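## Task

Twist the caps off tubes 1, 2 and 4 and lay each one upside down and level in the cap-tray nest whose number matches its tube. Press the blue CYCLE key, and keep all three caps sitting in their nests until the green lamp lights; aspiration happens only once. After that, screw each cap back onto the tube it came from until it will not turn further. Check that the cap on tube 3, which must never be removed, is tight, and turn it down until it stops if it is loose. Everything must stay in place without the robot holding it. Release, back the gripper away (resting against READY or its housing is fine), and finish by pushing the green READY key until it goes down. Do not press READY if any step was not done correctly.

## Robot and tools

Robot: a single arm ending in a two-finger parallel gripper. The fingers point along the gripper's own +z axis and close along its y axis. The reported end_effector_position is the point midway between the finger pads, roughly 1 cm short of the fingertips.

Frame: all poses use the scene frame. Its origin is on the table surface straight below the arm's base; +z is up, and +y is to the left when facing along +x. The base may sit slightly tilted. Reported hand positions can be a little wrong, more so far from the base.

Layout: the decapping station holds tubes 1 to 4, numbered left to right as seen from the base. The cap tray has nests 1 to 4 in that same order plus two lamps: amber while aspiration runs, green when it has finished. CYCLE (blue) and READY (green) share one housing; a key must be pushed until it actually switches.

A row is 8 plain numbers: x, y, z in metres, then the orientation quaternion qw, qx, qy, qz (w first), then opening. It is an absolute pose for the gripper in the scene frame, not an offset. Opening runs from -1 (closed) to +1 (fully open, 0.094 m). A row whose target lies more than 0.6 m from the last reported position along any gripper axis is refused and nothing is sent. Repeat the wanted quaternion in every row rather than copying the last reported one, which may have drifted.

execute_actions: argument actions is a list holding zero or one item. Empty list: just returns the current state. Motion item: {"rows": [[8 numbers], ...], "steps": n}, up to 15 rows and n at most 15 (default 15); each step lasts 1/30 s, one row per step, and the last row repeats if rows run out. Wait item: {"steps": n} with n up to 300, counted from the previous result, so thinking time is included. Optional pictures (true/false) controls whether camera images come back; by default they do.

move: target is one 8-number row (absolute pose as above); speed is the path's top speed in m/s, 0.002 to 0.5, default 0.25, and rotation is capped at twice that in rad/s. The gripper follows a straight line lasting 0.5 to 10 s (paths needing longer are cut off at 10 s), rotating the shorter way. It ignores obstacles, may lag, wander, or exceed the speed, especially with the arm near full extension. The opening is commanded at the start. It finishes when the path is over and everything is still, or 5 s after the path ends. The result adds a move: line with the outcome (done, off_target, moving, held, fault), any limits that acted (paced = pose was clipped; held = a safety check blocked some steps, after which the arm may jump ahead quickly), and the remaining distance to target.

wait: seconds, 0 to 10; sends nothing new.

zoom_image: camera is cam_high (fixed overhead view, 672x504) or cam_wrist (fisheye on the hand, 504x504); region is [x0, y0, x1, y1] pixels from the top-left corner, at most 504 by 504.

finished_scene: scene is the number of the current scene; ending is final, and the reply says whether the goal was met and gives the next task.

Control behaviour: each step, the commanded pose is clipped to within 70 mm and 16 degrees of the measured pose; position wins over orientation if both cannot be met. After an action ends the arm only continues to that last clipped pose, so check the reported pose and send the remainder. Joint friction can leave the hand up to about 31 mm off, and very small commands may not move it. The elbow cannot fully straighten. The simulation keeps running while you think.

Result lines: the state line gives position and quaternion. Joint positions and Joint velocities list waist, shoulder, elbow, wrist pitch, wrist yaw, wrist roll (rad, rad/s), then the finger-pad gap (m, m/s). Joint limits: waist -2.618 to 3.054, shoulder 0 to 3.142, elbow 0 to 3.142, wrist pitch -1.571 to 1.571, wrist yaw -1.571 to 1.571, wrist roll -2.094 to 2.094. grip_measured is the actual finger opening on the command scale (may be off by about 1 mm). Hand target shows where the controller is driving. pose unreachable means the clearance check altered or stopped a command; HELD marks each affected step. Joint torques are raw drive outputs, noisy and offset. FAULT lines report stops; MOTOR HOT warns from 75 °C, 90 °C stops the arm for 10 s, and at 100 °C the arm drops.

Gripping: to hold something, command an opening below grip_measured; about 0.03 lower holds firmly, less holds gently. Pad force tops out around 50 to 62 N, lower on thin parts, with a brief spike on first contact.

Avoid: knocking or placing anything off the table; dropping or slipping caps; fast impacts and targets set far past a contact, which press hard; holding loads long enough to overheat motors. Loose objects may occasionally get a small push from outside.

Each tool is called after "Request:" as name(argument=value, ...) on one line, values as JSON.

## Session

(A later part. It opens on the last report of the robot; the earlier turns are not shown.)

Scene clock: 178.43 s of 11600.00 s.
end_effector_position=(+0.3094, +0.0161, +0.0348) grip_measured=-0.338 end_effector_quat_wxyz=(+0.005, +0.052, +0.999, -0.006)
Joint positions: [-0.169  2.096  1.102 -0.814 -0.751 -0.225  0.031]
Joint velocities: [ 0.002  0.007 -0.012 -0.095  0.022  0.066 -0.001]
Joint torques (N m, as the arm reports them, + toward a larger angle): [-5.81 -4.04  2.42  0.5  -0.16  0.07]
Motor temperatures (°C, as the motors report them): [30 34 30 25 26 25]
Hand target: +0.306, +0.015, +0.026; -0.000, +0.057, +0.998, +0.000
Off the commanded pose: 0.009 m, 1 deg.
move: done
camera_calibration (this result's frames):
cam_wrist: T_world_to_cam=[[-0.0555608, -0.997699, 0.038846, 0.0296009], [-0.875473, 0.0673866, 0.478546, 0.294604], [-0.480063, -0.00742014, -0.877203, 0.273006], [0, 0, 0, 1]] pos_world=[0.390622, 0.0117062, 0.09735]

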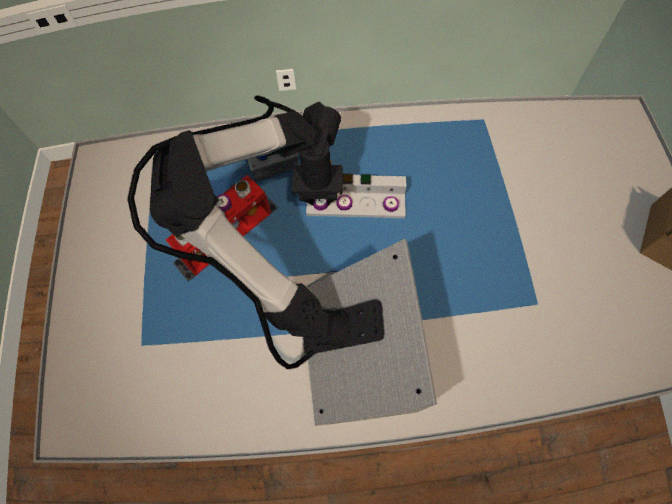

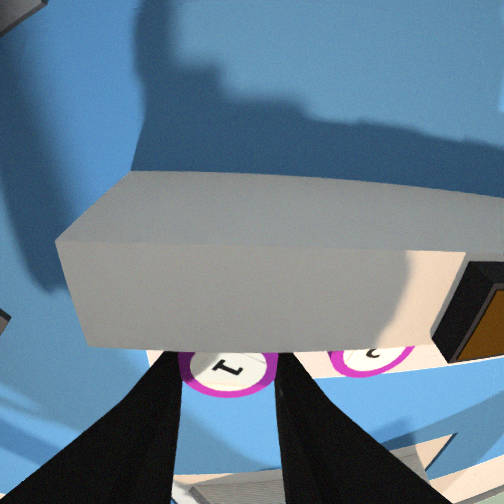

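Request:
execute_actions(actions=[{"rows":[[0.3094,0.015,0.033,0,0.055,0.998,0,-0.372],[0.3094,0.015,0.0345,0,0.055,0.998,0,-0.372],[0.3094,0.015,0.0345,0,0.055,0.998,0,-0.372],[0.3094,0.015,0.0345,0,0.055,0.998,0,-0.31],[0.3094,0.015,0.0345,0,0.055,0.998,0,-0.27],[0.3094,0.015,0.0345,0,0.055,0.998,0,-0.12]],"steps":10}], pictures=false)

Request:
move(target=[0.31,0.016,0.10,0,0.057,0.998,0,-0.12], speed=0.15)

Request:
zoom_image(camera="cam_high", region=[300,170,400,230])

Request:
zoom_image(camera="cam_wrist", region=[160,180,400,320])

Scene clock: 180.43 s of 11600.00 s.
end_effector_position=(+0.3091, +0.0162, +0.0350) grip_measured=-0.122 end_effector_quat_wxyz=(+0.004, +0.052, +0.999, -0.006)
Joint positions: [-0.17   2.096  1.102 -0.816 -0.751 -0.228  0.041]
Joint velocities: [0.032 0.012 0.022 0.022 0.051 0.007 0.   ]
Joint torques (N m, as the arm reports them, + toward a larger angle): [-7.1  -4.08  4.83  0.06 -0.11 -0.04]
Motor temperatures (°C, as the motors report them): [30 34 30 25 26 25]
Hand target: +0.309, +0.015, +0.035; +0.000, +0.055, +0.998, +0.000
Off the commanded pose: 0.001 m, 1 deg.
Steps of this call (steps 1 to 50: nothing new was sent; steps 51 to 60: all 10 steps of this action). Readings (end_effector_position):
51: (+0.3093, +0.0162, +0.0348)
52: (+0.3092, +0.0161, +0.0349)
54: (+0.3093, +0.0161, +0.0350)
58: (+0.3091, +0.0161, +0.0350)
60: the state above

Scene clock: 181.73 s of 11600.00 s.
end_effector_position=(+0.3079, +0.0158, +0.0944) grip_measured=-0.122 end_effector_quat_wxyz=(-0.001, +0.062, +0.998, +0.005)
Joint positions: [-0.301  2.086  1.264 -1.128 -0.728 -0.394  0.041]
Joint velocities: [-0.012  0.012  0.002 -0.022 -0.007 -0.125  0.   ]
Joint torques (N m, as the arm reports them, + toward a larger angle): [-7.14 -5.5   5.5   0.03  0.02 -0.03]
Motor temperatures (°C, as the motors report them): [30 34 30 25 26 25]
Hand target: +0.309, +0.016, +0.100; +0.000, +0.057, +0.998, -0.001
Off the commanded pose: 0.006 m, 1 deg.
move: done
camera_calibration (this result's frames):
cam_wrist: T_world_to_cam=[[-0.0748114, -0.99707, 0.0159285, 0.0349789], [-0.869169, 0.0730283, 0.489092, 0.2617], [-0.488823, 0.0227451, -0.872087, 0.326273], [0, 0, 0, 1]] pos_world=[0.389568, 0.00834384, 0.155986]

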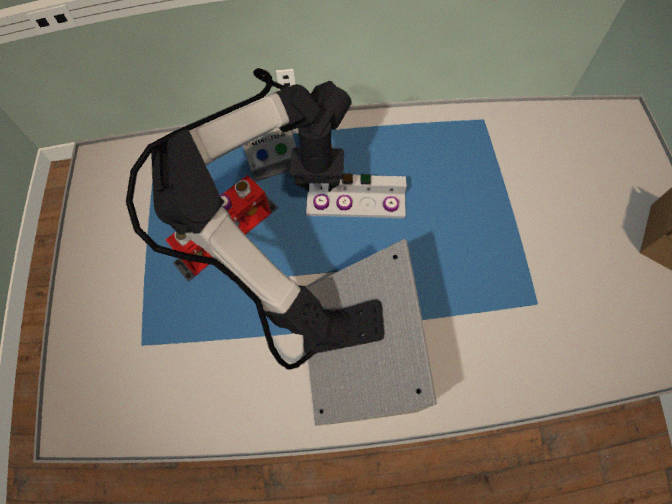

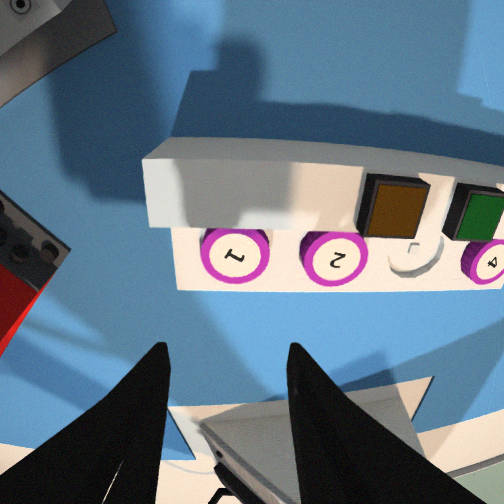

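Region (300, 170, 400, 230) of cam_high's 672x504 image, scaled by 5.040, with more detail than that image has; it fills the top 302 rows of this view, and the rest is white.

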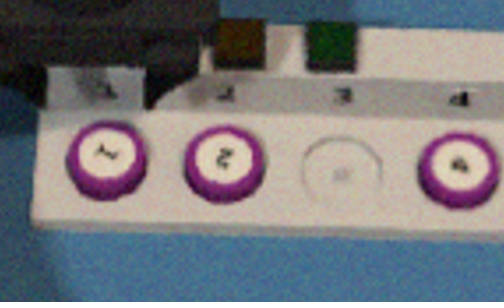

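Region (160, 180, 400, 320) of cam_wrist's 504x504 image, scaled by 2.100, with more detail than that image has; it fills the top 294 rows of this view, and the rest is white.

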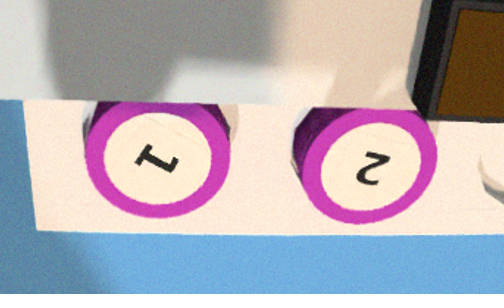

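Request:
move(target=[0.385,0.11,0.13,0.113,0.172,0.977,0.066,-1], speed=0.25)

Request:
move(target=[0.415,0.136,0.108,0.113,0.172,0.977,0.066,-1], speed=0.15)

Scene clock: 185.53 s of 11600.00 s.
end_effector_position=(+0.3829, +0.1046, +0.1288) grip_measured=-0.997 end_effector_quat_wxyz=(+0.106, +0.179, +0.976, +0.062)
Joint positions: [-0.179  1.936  1.391 -0.985 -0.896  0.235  0.   ]
Joint velocities: [-0.007 -0.002  0.007  0.007 -0.007 -0.007 -0.001]
Joint torques (N m, as the arm reports them, + toward a larger angle): [-6.29 -6.27  3.99  0.79 -0.12  0.1 ]
Motor temperatures (°C, as the motors report them): [31 35 30 25 26 25]
Hand target: +0.384, +0.111, +0.131; +0.113, +0.171, +0.977, +0.065
Off the commanded pose: 0.006 m, 1 deg.
move: done
camera_calibration (this result's frames):
cam_wrist: T_world_to_cam=[[-0.298497, -0.946279, -0.124318, 0.226996], [-0.918806, 0.249668, 0.305716, 0.327746], [-0.258254, 0.205479, -0.943972, 0.29273], [0, 0, 0, 1]] pos_world=[0.444491, 0.0728241, 0.204352]

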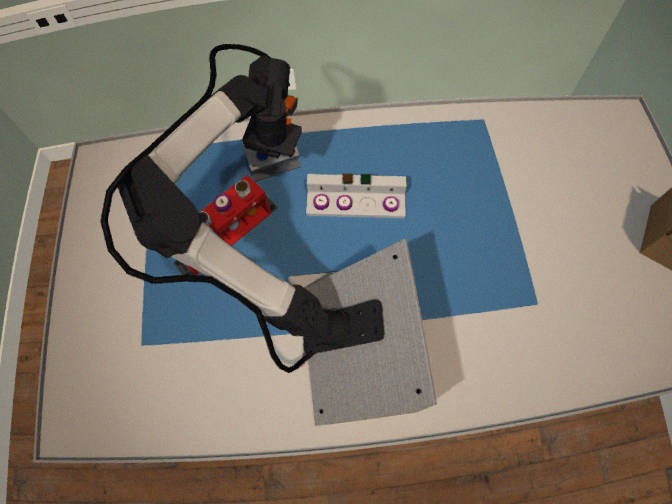

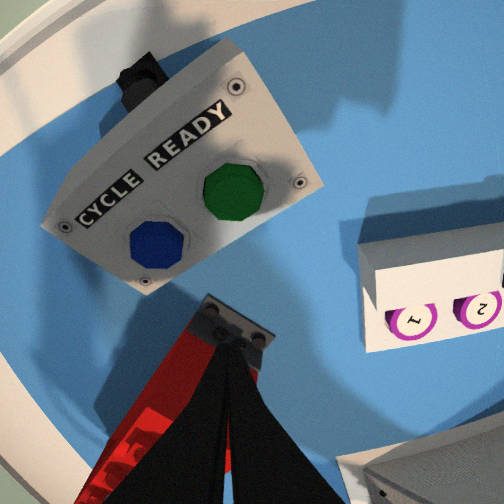

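Scene clock: 186.43 s of 11600.00 s.
end_effector_position=(+0.4086, +0.1371, +0.1090) grip_measured=-0.997 end_effector_quat_wxyz=(+0.108, +0.174, +0.977, +0.068)
Joint positions: [-0.069  1.956  1.443 -0.875 -0.896  0.404  0.   ]
Joint velocities: [-0.007 -0.002  0.012 -0.007 -0.007  0.051 -0.001]
Joint torques (N m, as the arm reports them, + toward a larger angle): [-7.14 -4.69  5.42  0.81 -0.02  0.11]
Motor temperatures (°C, as the motors report them): [31 35 30 25 26 25]
Hand target: +0.415, +0.136, +0.108; +0.113, +0.172, +0.976, +0.066
Off the commanded pose: 0.007 m, 1 deg.
move: done
camera_calibration (this result's frames):
cam_wrist: T_world_to_cam=[[-0.286182, -0.948643, -0.134817, 0.259419], [-0.923461, 0.23554, 0.302887, 0.353502], [-0.255577, 0.21118, -0.943442, 0.272102], [0, 0, 0, 1]] pos_world=[0.47023, 0.10537, 0.184615]

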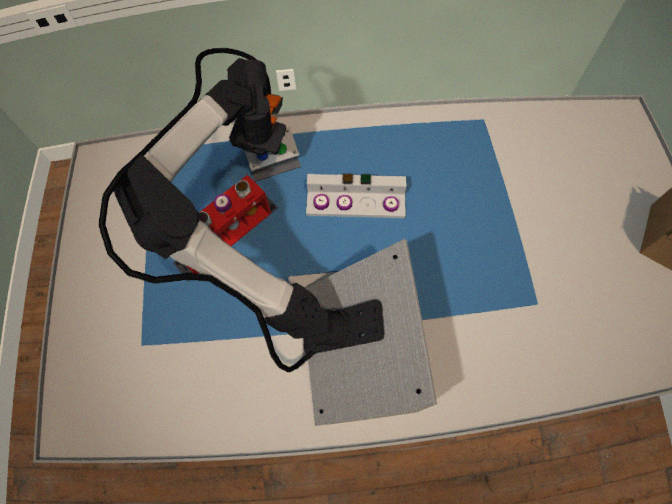

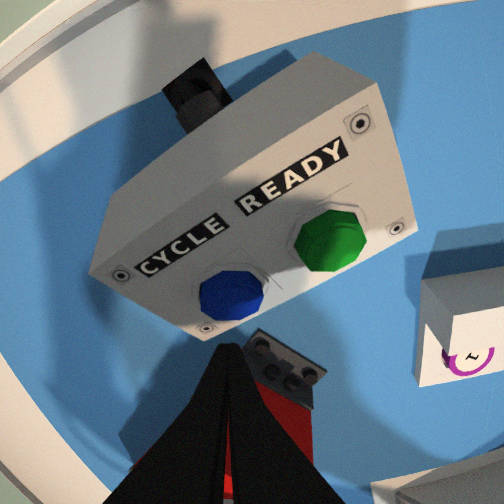

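Request:
move(target=[0.423,0.135,0.092,0.113,0.172,0.977,0.066,-1], speed=0.05)

Scene clock: 188.77 s of 11600.00 s.
end_effector_position=(+0.4199, +0.1373, +0.0961) grip_measured=-0.997 end_effector_quat_wxyz=(+0.111, +0.172, +0.976, +0.070)
Joint positions: [-0.042  1.986  1.443 -0.799 -0.894  0.452  0.   ]
Joint velocities: [ 0.002 -0.007 -0.007  0.095 -0.022  0.022  0.   ]
Joint torques (N m, as the arm reports them, + toward a larger angle): [-7.11 -5.13  4.44  0.85  0.05  0.11]
Motor temperatures (°C, as the motors report them): [31 35 30 25 26 25]
Hand target: +0.423, +0.135, +0.092; +0.113, +0.172, +0.976, +0.066
Off the commanded pose: 0.006 m, 1 deg.
move: done
camera_calibration (this result's frames):
cam_wrist: T_world_to_cam=[[-0.281291, -0.949323, -0.140215, 0.259617], [-0.926794, 0.230862, 0.296235, 0.370415], [-0.248853, 0.213279, -0.944767, 0.259799], [0, 0, 0, 1]] pos_world=[0.480978, 0.105536, 0.172122]

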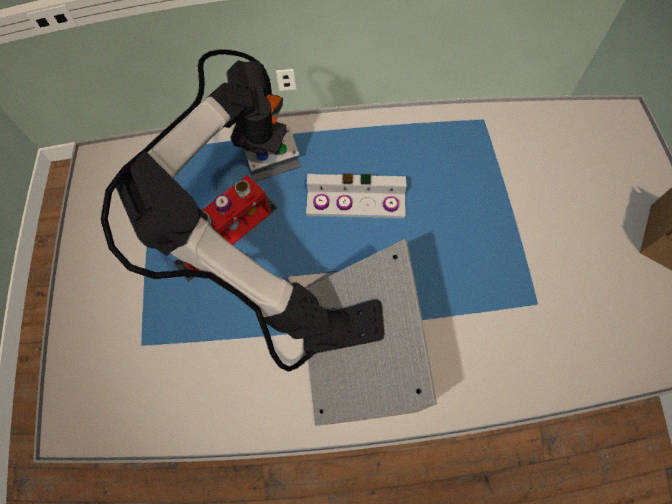

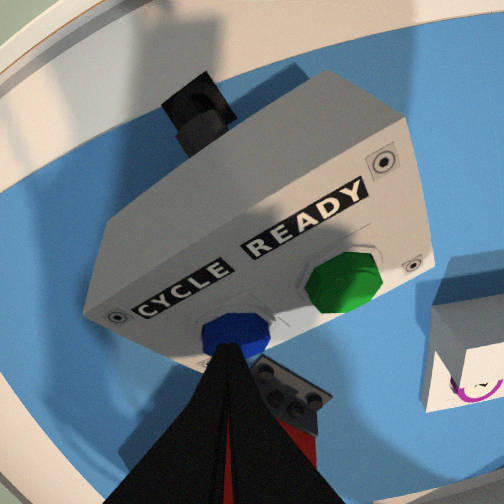

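Request:
move(target=[0.420,0.134,0.076,0.113,0.172,0.977,0.066,-1], speed=0.03)

Scene clock: 190.17 s of 11600.00 s.
end_effector_position=(+0.4203, +0.1345, +0.0868) grip_measured=-0.997 end_effector_quat_wxyz=(+0.114, +0.177, +0.975, +0.073)
Joint positions: [-0.031  1.986  1.403 -0.732 -0.894  0.49   0.   ]
Joint velocities: [-0.007 -0.012 -0.007 -0.037 -0.051  0.081 -0.   ]
Joint torques (N m, as the arm reports them, + toward a larger angle): [-5.56 -5.65  2.75  1.1   0.09  0.13]
Motor temperatures (°C, as the motors report them): [31 35 30 25 26 25]
Hand target: +0.420, +0.134, +0.076; +0.112, +0.172, +0.976, +0.066
Off the commanded pose: 0.011 m, 1 deg.
move: off_target
camera_calibration (this result's frames):
cam_wrist: T_world_to_cam=[[-0.289925, -0.945564, -0.147828, 0.259555], [-0.926245, 0.238352, 0.291989, 0.37337], [-0.240859, 0.22158, -0.944928, 0.247242], [0, 0, 0, 1]] pos_world=[0.480634, 0.101648, 0.162976]

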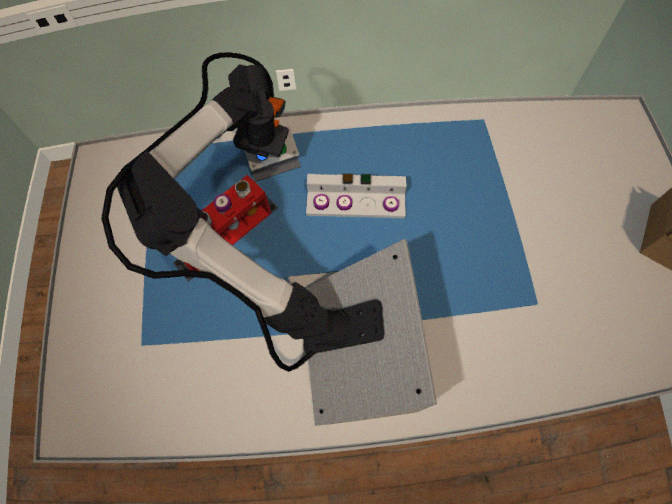

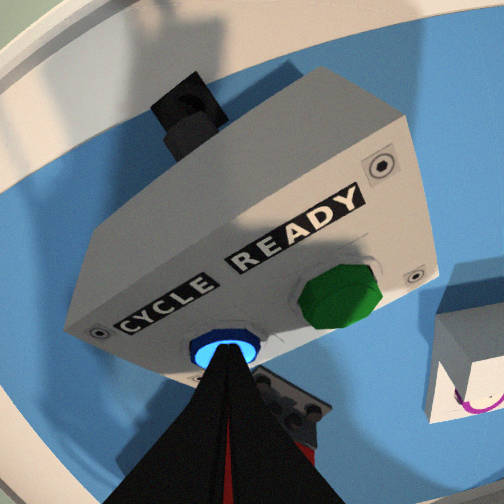

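Request:
move(target=[0.405,0.13,0.125,0.113,0.172,0.977,0.066,-1], speed=0.15)

Request:
move(target=[0.308,0.013,0.10,0,0.057,0.998,0,-0.1], speed=0.2)

Scene clock: 192.60 s of 11600.00 s.
end_effector_position=(+0.4033, +0.1269, +0.1176) grip_measured=-0.997 end_effector_quat_wxyz=(+0.107, +0.178, +0.976, +0.066)
Joint positions: [-0.106  1.957  1.444 -0.922 -0.898  0.353  0.   ]
Joint velocities: [-0.007  0.002  0.007 -0.007 -0.022 -0.051  0.001]
Joint torques (N m, as the arm reports them, + toward a larger angle): [-7.92 -6.11  5.68  0.49 -0.07 -0.03]
Motor temperatures (°C, as the motors report them): [31 35 30 25 26 25]
Hand target: +0.405, +0.130, +0.125; +0.113, +0.172, +0.976, +0.066
Off the commanded pose: 0.008 m, 1 deg.
move: done
camera_calibration (this result's frames):
cam_wrist: T_world_to_cam=[[-0.294486, -0.946429, -0.132479, 0.252117], [-0.920884, 0.243977, 0.304053, 0.346158], [-0.255443, 0.211537, -0.943399, 0.280855], [0, 0, 0, 1]] pos_world=[0.464759, 0.0947447, 0.193108]

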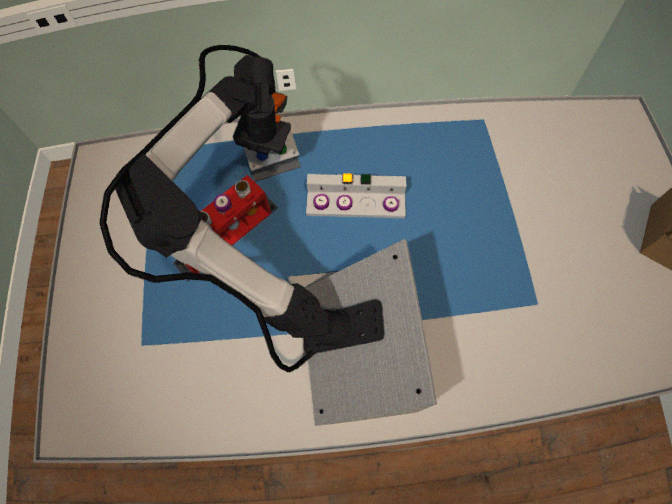

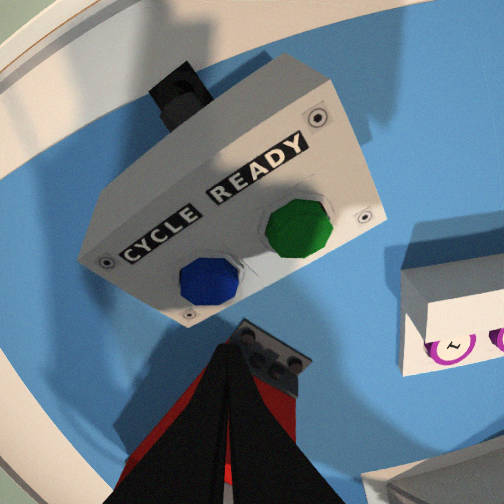

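Scene clock: 194.10 s of 11600.00 s.
end_effector_position=(+0.3157, +0.0161, +0.1019) grip_measured=-0.102 end_effector_quat_wxyz=(+0.012, +0.048, +0.999, -0.000)
Joint positions: [-0.308  2.078  1.288 -1.127 -0.728 -0.403  0.042]
Joint velocities: [ 0.012 -0.002  0.012 -0.051 -0.007 -0.125 -0.001]
Joint torques (N m, as the arm reports them, + toward a larger angle): [-7.3  -4.18  3.7   0.08  0.03 -0.02]
Motor temperatures (°C, as the motors report them): [31 35 30 25 26 25]
Hand target: +0.309, +0.012, +0.100; -0.000, +0.057, +0.998, +0.001
Off the commanded pose: 0.008 m, 2 deg.
move: done
camera_calibration (this result's frames):
cam_wrist: T_world_to_cam=[[-0.0490517, -0.998443, 0.0265719, 0.0265293], [-0.882905, 0.0557834, 0.466227, 0.271769], [-0.466983, -0.00059118, -0.884266, 0.331296], [0, 0, 0, 1]] pos_world=[0.395957, 0.0115237, 0.165542]

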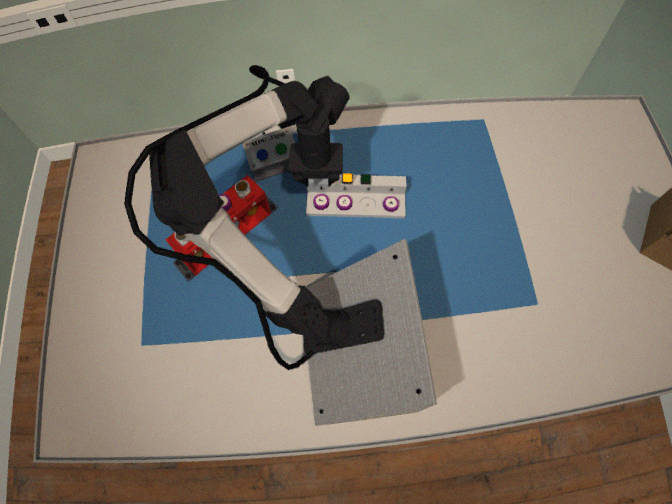

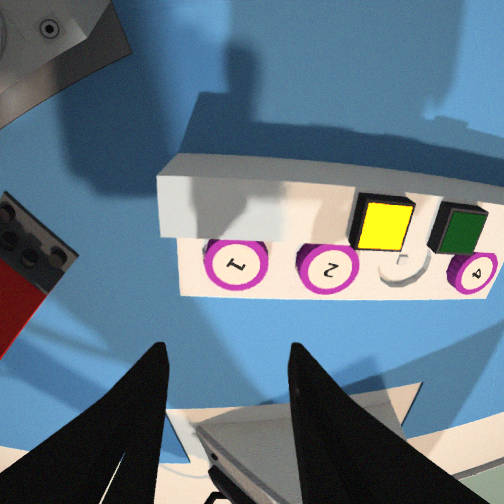

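Request:
move(target=[0.3065,0.0145,0.048,0,0.057,0.998,0,-0.1], speed=0.06)

Request:
wait(seconds=2)

Scene clock: 197.87 s of 11600.00 s.
end_effector_position=(+0.3094, +0.0152, +0.0544) grip_measured=-0.102 end_effector_quat_wxyz=(+0.003, +0.052, +0.999, -0.006)
Joint positions: [-0.213  2.087  1.15  -0.914 -0.74  -0.286  0.042]
Joint velocities: [ 0.007 -0.012  0.002  0.022 -0.037 -0.051 -0.001]
Joint torques (N m, as the arm reports them, + toward a larger angle): [-6.16 -4.3   2.78  0.37 -0.15  0.09]
Motor temperatures (°C, as the motors report them): [31 35 30 25 26 25]
Hand target: +0.307, +0.015, +0.048; -0.000, +0.057, +0.998, +0.001
Off the commanded pose: 0.007 m, 1 deg.
move: done
camera_calibration (this result's frames):
cam_wrist: T_world_to_cam=[[-0.0548479, -0.997792, 0.0374609, 0.0278028], [-0.874309, 0.0661129, 0.480846, 0.284819], [-0.482261, -0.00637902, -0.876004, 0.290747], [0, 0, 0, 1]] pos_world=[0.390761, 0.0107659, 0.116701]

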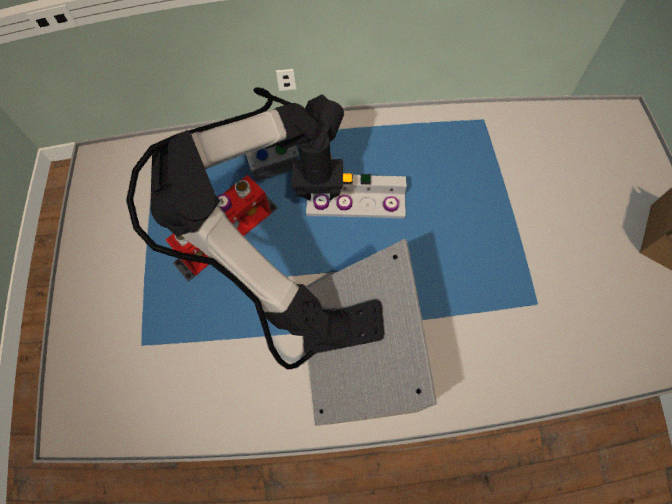

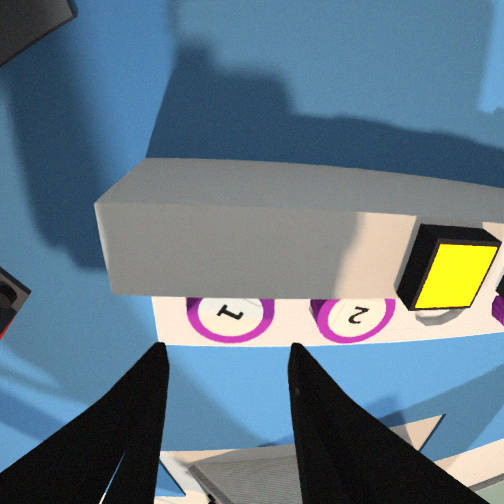

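Scene clock: 199.87 s of 11600.00 s.
end_effector_position=(+0.3098, +0.0150, +0.0544) grip_measured=-0.102 end_effector_quat_wxyz=(+0.004, +0.052, +0.999, -0.006)
Joint positions: [-0.213  2.087  1.15  -0.912 -0.74  -0.285  0.042]
Joint velocities: [-0.022 -0.002  0.002 -0.022 -0.007 -0.037 -0.001]
Joint torques (N m, as the arm reports them, + toward a larger angle): [-6.03 -4.35  2.78  0.39 -0.13  0.11]
Motor temperatures (°C, as the motors report them): [31 35 30 25 26 25]
Hand target: +0.307, +0.015, +0.048; -0.000, +0.057, +0.998, +0.001
Off the commanded pose: 0.007 m, 1 deg.
Steps of this call (steps 1 to 60: nothing new was sent). Readings (end_effector_position):
1: (+0.3095, +0.0152, +0.0544)
2: (+0.3096, +0.0152, +0.0544)
4: (+0.3097, +0.0151, +0.0544)
8: (+0.3098, +0.0151, +0.0544)
60: the state above
camera_calibration (this result's frames):
cam_wrist: T_world_to_cam=[[-0.0548749, -0.997769, 0.0380141, 0.0276301], [-0.875062, 0.0663923, 0.479436, 0.285506], [-0.480891, -0.00695569, -0.876753, 0.290581], [0, 0, 0, 1]] pos_world=[0.391089, 0.0106343, 0.116835]

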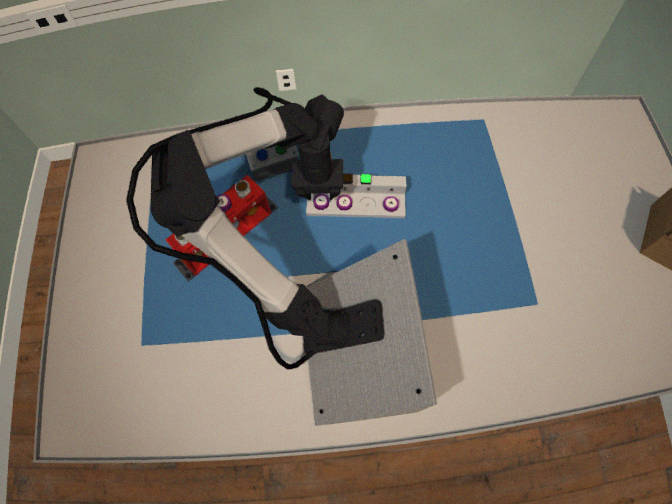

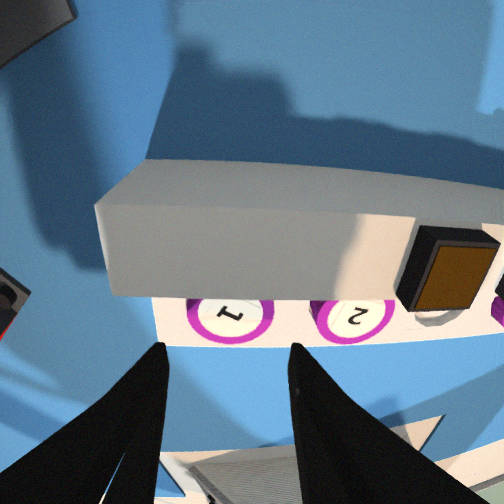

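Green. Pick cap 1.

Request:
move(target=[0.3075,0.014,0.0245,0,0.057,0.998,0,-0.1], speed=0.05)

Scene clock: 201.63 s of 11600.00 s.
end_effector_position=(+0.3107, +0.0144, +0.0307) grip_measured=-0.102 end_effector_quat_wxyz=(+0.004, +0.052, +0.999, -0.006)
Joint positions: [-0.163  2.11   1.103 -0.798 -0.753 -0.219  0.042]
Joint velocities: [-0.007 -0.022  0.007 -0.051 -0.022 -0.11   0.001]
Joint torques (N m, as the arm reports them, + toward a larger angle): [-6.08 -4.47  2.57  0.39 -0.14  0.08]
Motor temperatures (°C, as the motors report them): [31 35 30 25 26 25]
Hand target: +0.308, +0.014, +0.024; -0.000, +0.057, +0.998, +0.000
Off the commanded pose: 0.007 m, 1 deg.
move: done
camera_calibration (this result's frames):
cam_wrist: T_world_to_cam=[[-0.055703, -0.997734, 0.0377471, 0.0282134], [-0.87445, 0.0669976, 0.480466, 0.297437], [-0.481906, -0.00624456, -0.876201, 0.270466], [0, 0, 0, 1]] pos_world=[0.392005, 0.00991081, 0.0930092]

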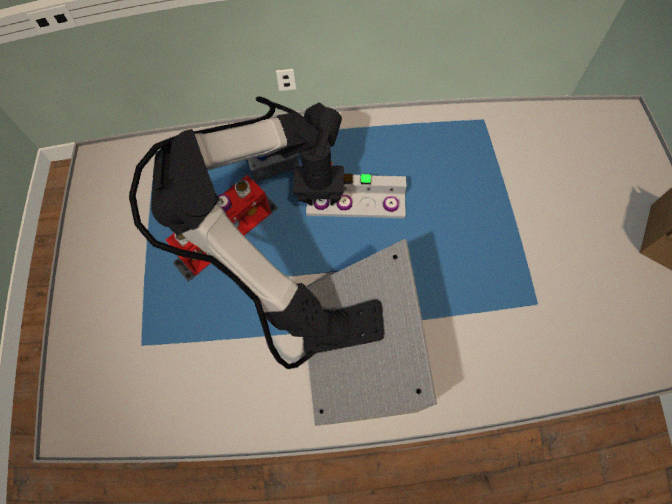

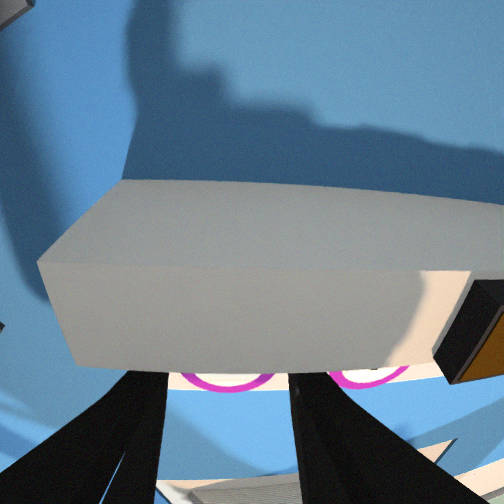

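Request:
execute_actions(actions=[{"rows":[[0.3107,0.0144,0.030,0,0.053,0.998,0,-0.375]],"steps":7}], pictures=false)

Request:
move(target=[0.311,0.0145,0.07,0,0.057,0.998,0,-0.375], speed=0.12)

Request:
move(target=[0.265,0.09,0.16,0,-0.35,0.937,0,-0.375], speed=0.5)

Request:
move(target=[0.2125,0.302,0.159,0,-0.9,0.436,0,-0.375], speed=0.5)

Request:
move(target=[0.210,0.299,0.146,0,-0.92,0.392,0,-0.375], speed=0.05)

Scene clock: 203.50 s of 11600.00 s.
end_effector_position=(+0.3111, +0.0143, +0.0307) grip_measured=-0.340 end_effector_quat_wxyz=(+0.004, +0.051, +0.999, -0.006)
Joint positions: [-0.163  2.11   1.103 -0.796 -0.753 -0.219  0.031]
Joint velocities: [ 0.002 -0.007 -0.002 -0.022  0.022  0.022  0.   ]
Joint torques (N m, as the arm reports them, + toward a larger angle): [-6.88 -4.52  4.36  0.04 -0.12 -0.03]
Motor temperatures (°C, as the motors report them): [31 35 30 25 26 25]
Hand target: +0.311, +0.014, +0.030; +0.000, +0.053, +0.999, -0.000
Off the commanded pose: 0.001 m, 1 deg.
Steps of this call (steps 1 to 49: nothing new was sent; steps 50 to 56: all 7 steps of this action). Readings (end_effector_position):
50: (+0.3111, +0.0143, +0.0307)
51: (+0.3111, +0.0143, +0.0307)
53: (+0.3111, +0.0143, +0.0307)
56: the state above

Scene clock: 204.73 s of 11600.00 s.
end_effector_position=(+0.3072, +0.0135, +0.0620) grip_measured=-0.340 end_effector_quat_wxyz=(-0.006, +0.064, +0.998, +0.007)
Joint positions: [-0.241  2.11   1.188 -0.987 -0.748 -0.321  0.031]
Joint velocities: [-0.007 -0.012 -0.007 -0.037 -0.125 -0.081 -0.   ]
Joint torques (N m, as the arm reports them, + toward a larger angle): [-7.52 -6.25  5.2  -0.01  0.05  0.  ]
Motor temperatures (°C, as the motors report them): [31 35 30 25 26 25]
Hand target: +0.310, +0.014, +0.070; +0.000, +0.057, +0.998, -0.000
Off the commanded pose: 0.009 m, 1 deg.
move: done
camera_calibration (this result's frames):
cam_wrist: T_world_to_cam=[[-0.0793842, -0.996755, 0.0133448, 0.0346986], [-0.864536, 0.0755061, 0.496866, 0.275202], [-0.496261, 0.0279063, -0.867725, 0.299631], [0, 0, 0, 1]] pos_world=[0.389372, 0.00544499, 0.122795]

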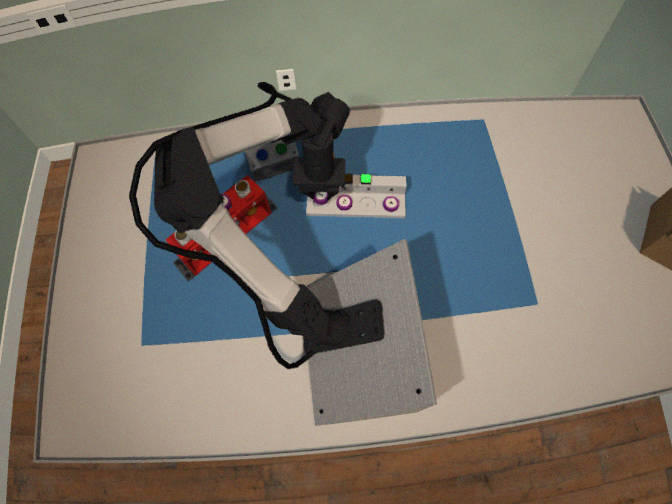

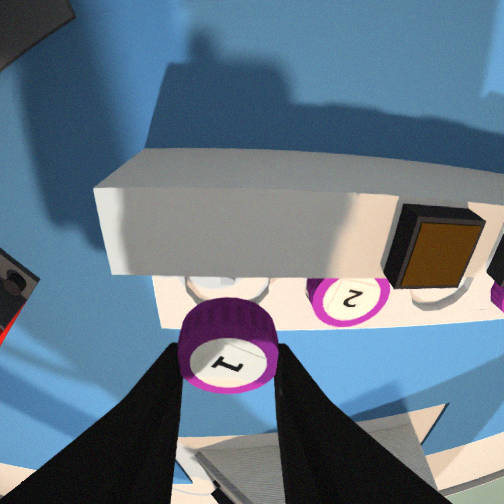

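Scene clock: 206.33 s of 11600.00 s.
end_effector_position=(+0.2640, +0.0919, +0.1552) grip_measured=-0.340 end_effector_quat_wxyz=(+0.001, -0.348, +0.937, +0.004)
Joint positions: [-0.322  1.783  1.264 -1.444 -0.719 -1.252  0.031]
Joint velocities: [ 0.007 -0.002 -0.002  0.007  0.007 -0.066 -0.001]
Joint torques (N m, as the arm reports them, + toward a larger angle): [-6.29 -2.82  5.5  -0.02 -0.02 -0.05]
Motor temperatures (°C, as the motors report them): [31 35 30 25 26 25]
Hand target: +0.264, +0.091, +0.160; +0.000, -0.350, +0.937, -0.000
Off the commanded pose: 0.005 m, 1 deg.
move: done
camera_calibration (this result's frames):
cam_wrist: T_world_to_cam=[[0.688647, -0.724803, 0.0206449, -0.120684], [-0.642037, -0.596283, 0.481909, 0.190989], [-0.336979, -0.34512, -0.875978, 0.350383], [0, 0, 0, 1]] pos_world=[0.323803, 0.147335, 0.21738]

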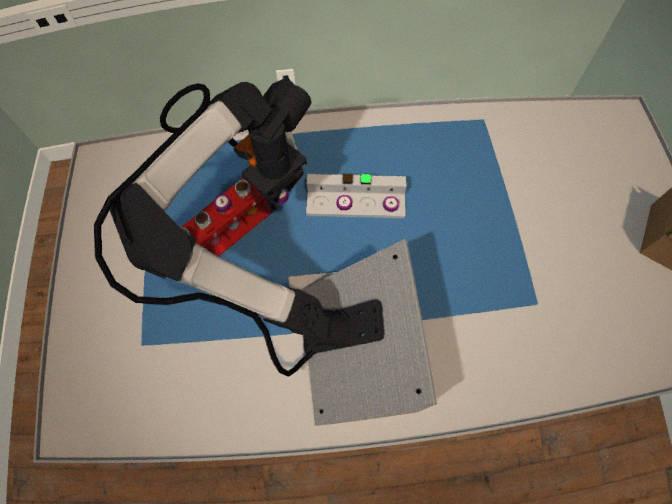

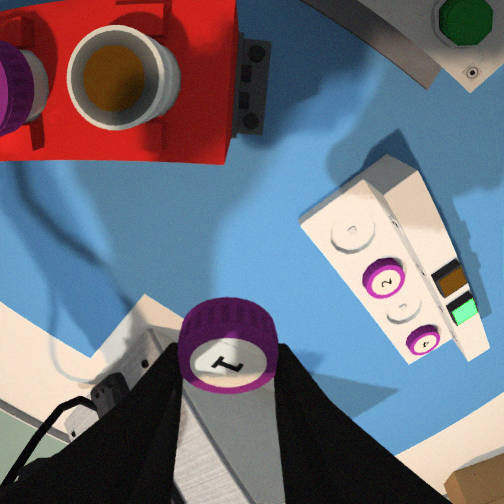

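Scene clock: 208.43 s of 11600.00 s.
end_effector_position=(+0.2153, +0.2981, +0.1554) grip_measured=-0.340 end_effector_quat_wxyz=(-0.000, +0.894, -0.447, -0.002)
Joint positions: [ 0.223  1.401  1.492 -1.531 -0.787 -2.008  0.031]
Joint velocities: [-0.007  0.002 -0.002 -0.125  0.007 -0.037 -0.001]
Joint torques (N m, as the arm reports them, + toward a larger angle): [-2.87 -4.25  5.12 -0.04 -0.08 -0.06]
Motor temperatures (°C, as the motors report them): [31 35 30 25 26 25]
Hand target: +0.211, +0.303, +0.159; -0.002, +0.900, -0.436, -0.001
Off the commanded pose: 0.006 m, 1 deg.
move: done
camera_calibration (this result's frames):
cam_wrist: T_world_to_cam=[[0.76983, 0.63775, 0.0252175, -0.362053], [0.548765, -0.681557, 0.484084, 0.0512511], [0.325912, -0.358824, -0.874658, 0.266533], [0, 0, 0, 1]] pos_world=[0.163728, 0.361468, 0.217445]

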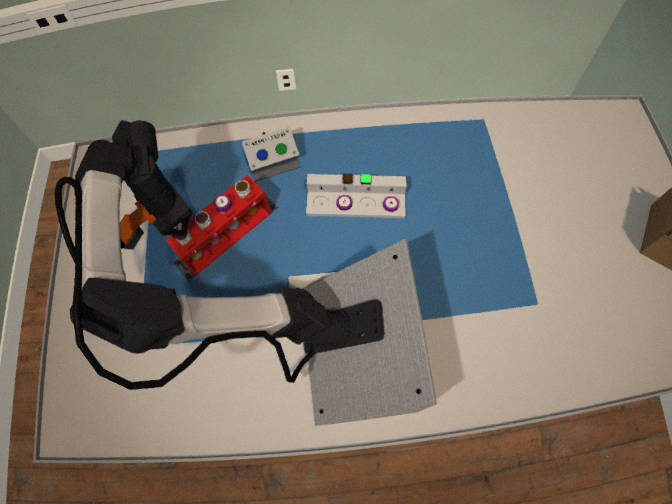

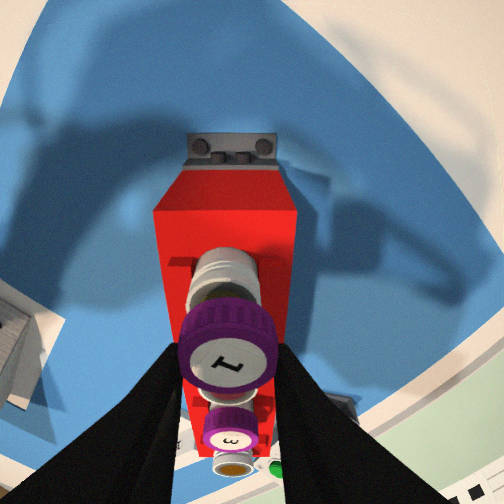

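Scene clock: 209.90 s of 11600.00 s.
end_effector_position=(+0.2118, +0.2990, +0.1471) grip_measured=-0.340 end_effector_quat_wxyz=(+0.000, +0.914, -0.406, -0.006)
Joint positions: [ 0.252  1.384  1.455 -1.49  -0.787 -2.064  0.031]
Joint velocities: [ 0.007 -0.002 -0.017  0.022  0.066  0.022 -0.   ]
Joint torques (N m, as the arm reports them, + toward a larger angle): [-2.76 -4.9   2.8   0.27 -0.03 -0.04]
Motor temperatures (°C, as the motors report them): [31 35 30 25 26 25]
Hand target: +0.210, +0.299, +0.146; +0.000, +0.920, -0.392, -0.000
Off the commanded pose: 0.002 m, 2 deg.
move: done
camera_calibration (this result's frames):
cam_wrist: T_world_to_cam=[[0.70883, 0.705032, 0.0221049, -0.366454], [0.611922, -0.630202, 0.477909, 0.0299838], [0.350872, -0.32523, -0.878131, 0.245874], [0, 0, 0, 1]] pos_world=[0.155135, 0.357223, 0.209681]

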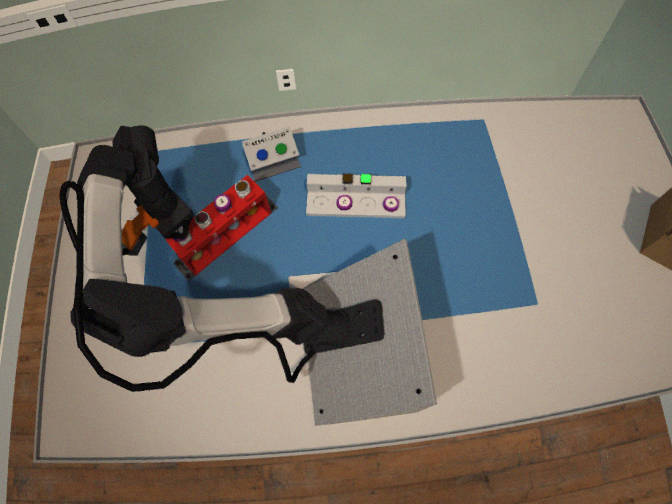

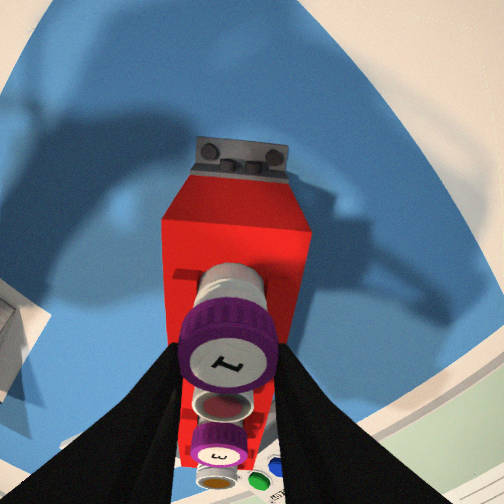

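Request:
move(target=[0.2115,0.2972,0.131,0,-0.926,0.378,0,-0.375], speed=0.02)

Scene clock: 212.43 s of 11600.00 s.
end_effector_position=(+0.2138, +0.2977, +0.1338) grip_measured=-0.340 end_effector_quat_wxyz=(-0.002, +0.924, -0.382, -0.003)
Joint positions: [ 0.289  1.37   1.398 -1.404 -0.78  -2.059  0.031]
Joint velocities: [ 0.012  0.002 -0.002 -0.007  0.051  0.022 -0.002]
Joint torques (N m, as the arm reports them, + toward a larger angle): [-2.36 -4.79  2.57  0.29 -0.02  0.1 ]
Motor temperatures (°C, as the motors report them): [31 35 30 25 26 25]
Hand target: +0.212, +0.297, +0.131; +0.000, +0.926, -0.378, -0.000
Off the commanded pose: 0.004 m, 1 deg.
move: done
camera_calibration (this result's frames):
cam_wrist: T_world_to_cam=[[0.671102, 0.740852, 0.0275726, -0.370076], [0.640626, -0.598227, 0.481375, 0.018168], [0.373123, -0.305388, -0.876081, 0.22212], [0, 0, 0, 1]] pos_world=[0.153842, 0.352873, 0.196053]

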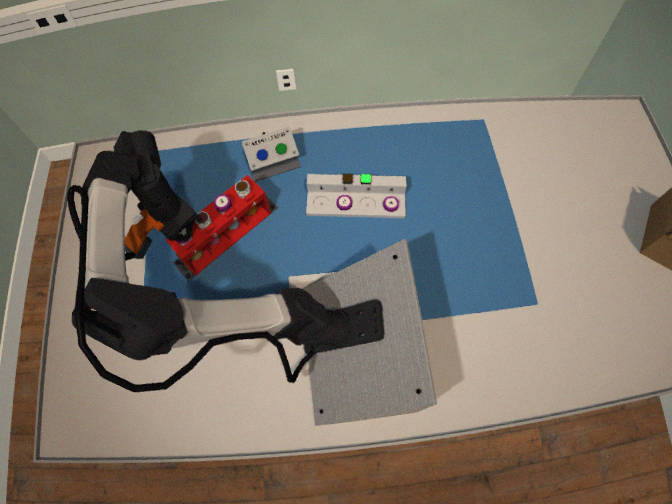

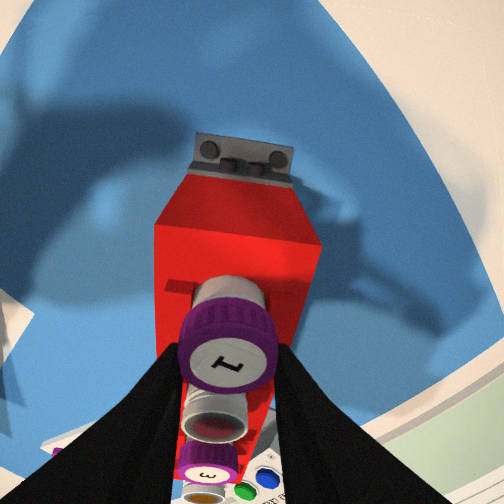

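Request:
move(target=[0.2085,0.2985,0.129,0,-0.156,0.988,0,-0.375], speed=0.5)

Request:
move(target=[0.2115,0.302,0.128,0,0.763,0.646,0,-0.375], speed=0.5)

Scene clock: 216.37 s of 11600.00 s.
end_effector_position=(+0.2092, +0.2983, +0.1334) grip_measured=-0.340 end_effector_quat_wxyz=(-0.001, -0.153, +0.988, -0.001)
Joint positions: [ 0.3    1.352  1.388 -1.401 -0.771  0.007  0.031]
Joint velocities: [ 0.002 -0.017  0.002 -0.022  0.066 -0.051 -0.   ]
Joint torques (N m, as the arm reports them, + toward a larger angle): [-2.21 -4.58  2.68  0.5  -0.01  0.14]
Motor temperatures (°C, as the motors report them): [31 35 30 25 26 25]
Hand target: +0.208, +0.299, +0.129; -0.000, -0.156, +0.988, +0.000
Off the commanded pose: 0.004 m, 0 deg.
move: done
camera_calibration (this result's frames):
cam_wrist: T_world_to_cam=[[0.347771, -0.937184, 0.0272226, 0.200867], [-0.822263, -0.290918, 0.489133, 0.235067], [-0.450488, -0.19249, -0.871785, 0.361725], [0, 0, 0, 1]] pos_world=[0.286383, 0.326263, 0.194899]

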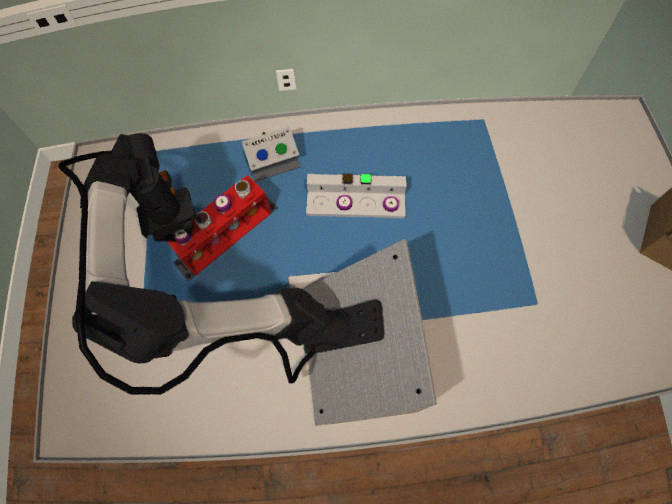

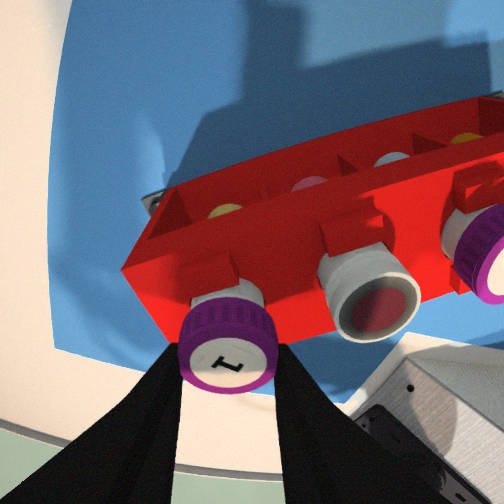

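Scene clock: 219.17 s of 11600.00 s.
end_effector_position=(+0.2116, +0.3019, +0.1326) grip_measured=-0.340 end_effector_quat_wxyz=(-0.003, +0.763, +0.646, +0.006)
Joint positions: [ 0.306  1.352  1.388 -1.381 -0.78   2.068  0.031]
Joint velocities: [-0.002 -0.027 -0.002  0.051  0.022  0.022  0.001]
Joint torques (N m, as the arm reports them, + toward a larger angle): [-1.72 -3.62  3.77  0.26  0.11  0.13]
Motor temperatures (°C, as the motors report them): [31 35 30 25 26 25]
Hand target: +0.212, +0.302, +0.128; -0.001, +0.763, +0.647, -0.000
Off the commanded pose: 0.005 m, 1 deg.
joint sent to its limit — the command would take joint 6 (wrist roll) past its upper limit, so that joint was sent only as far as its limit.
move: done
camera_calibration (this result's frames):
cam_wrist: T_world_to_cam=[[-0.992867, 0.116975, 0.0230476, 0.169411], [0.11289, 0.860208, 0.49729, -0.30802], [0.038345, 0.496345, -0.867278, 0.0507935], [0, 0, 0, 1]] pos_world=[0.201027, 0.219933, 0.193323]

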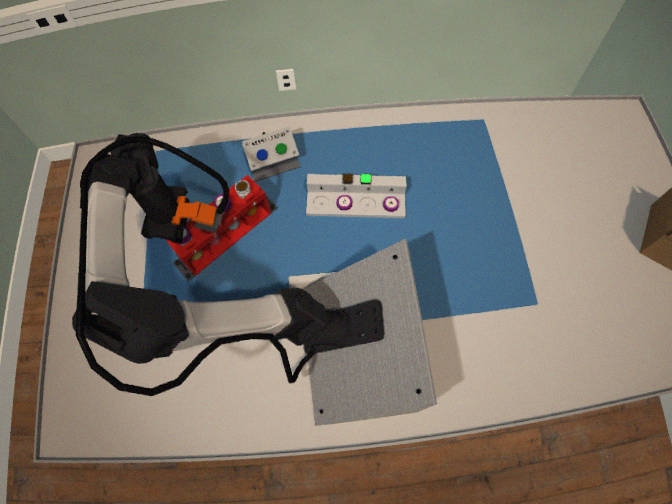

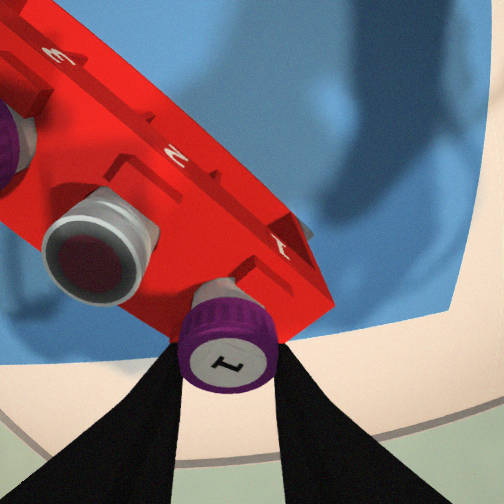

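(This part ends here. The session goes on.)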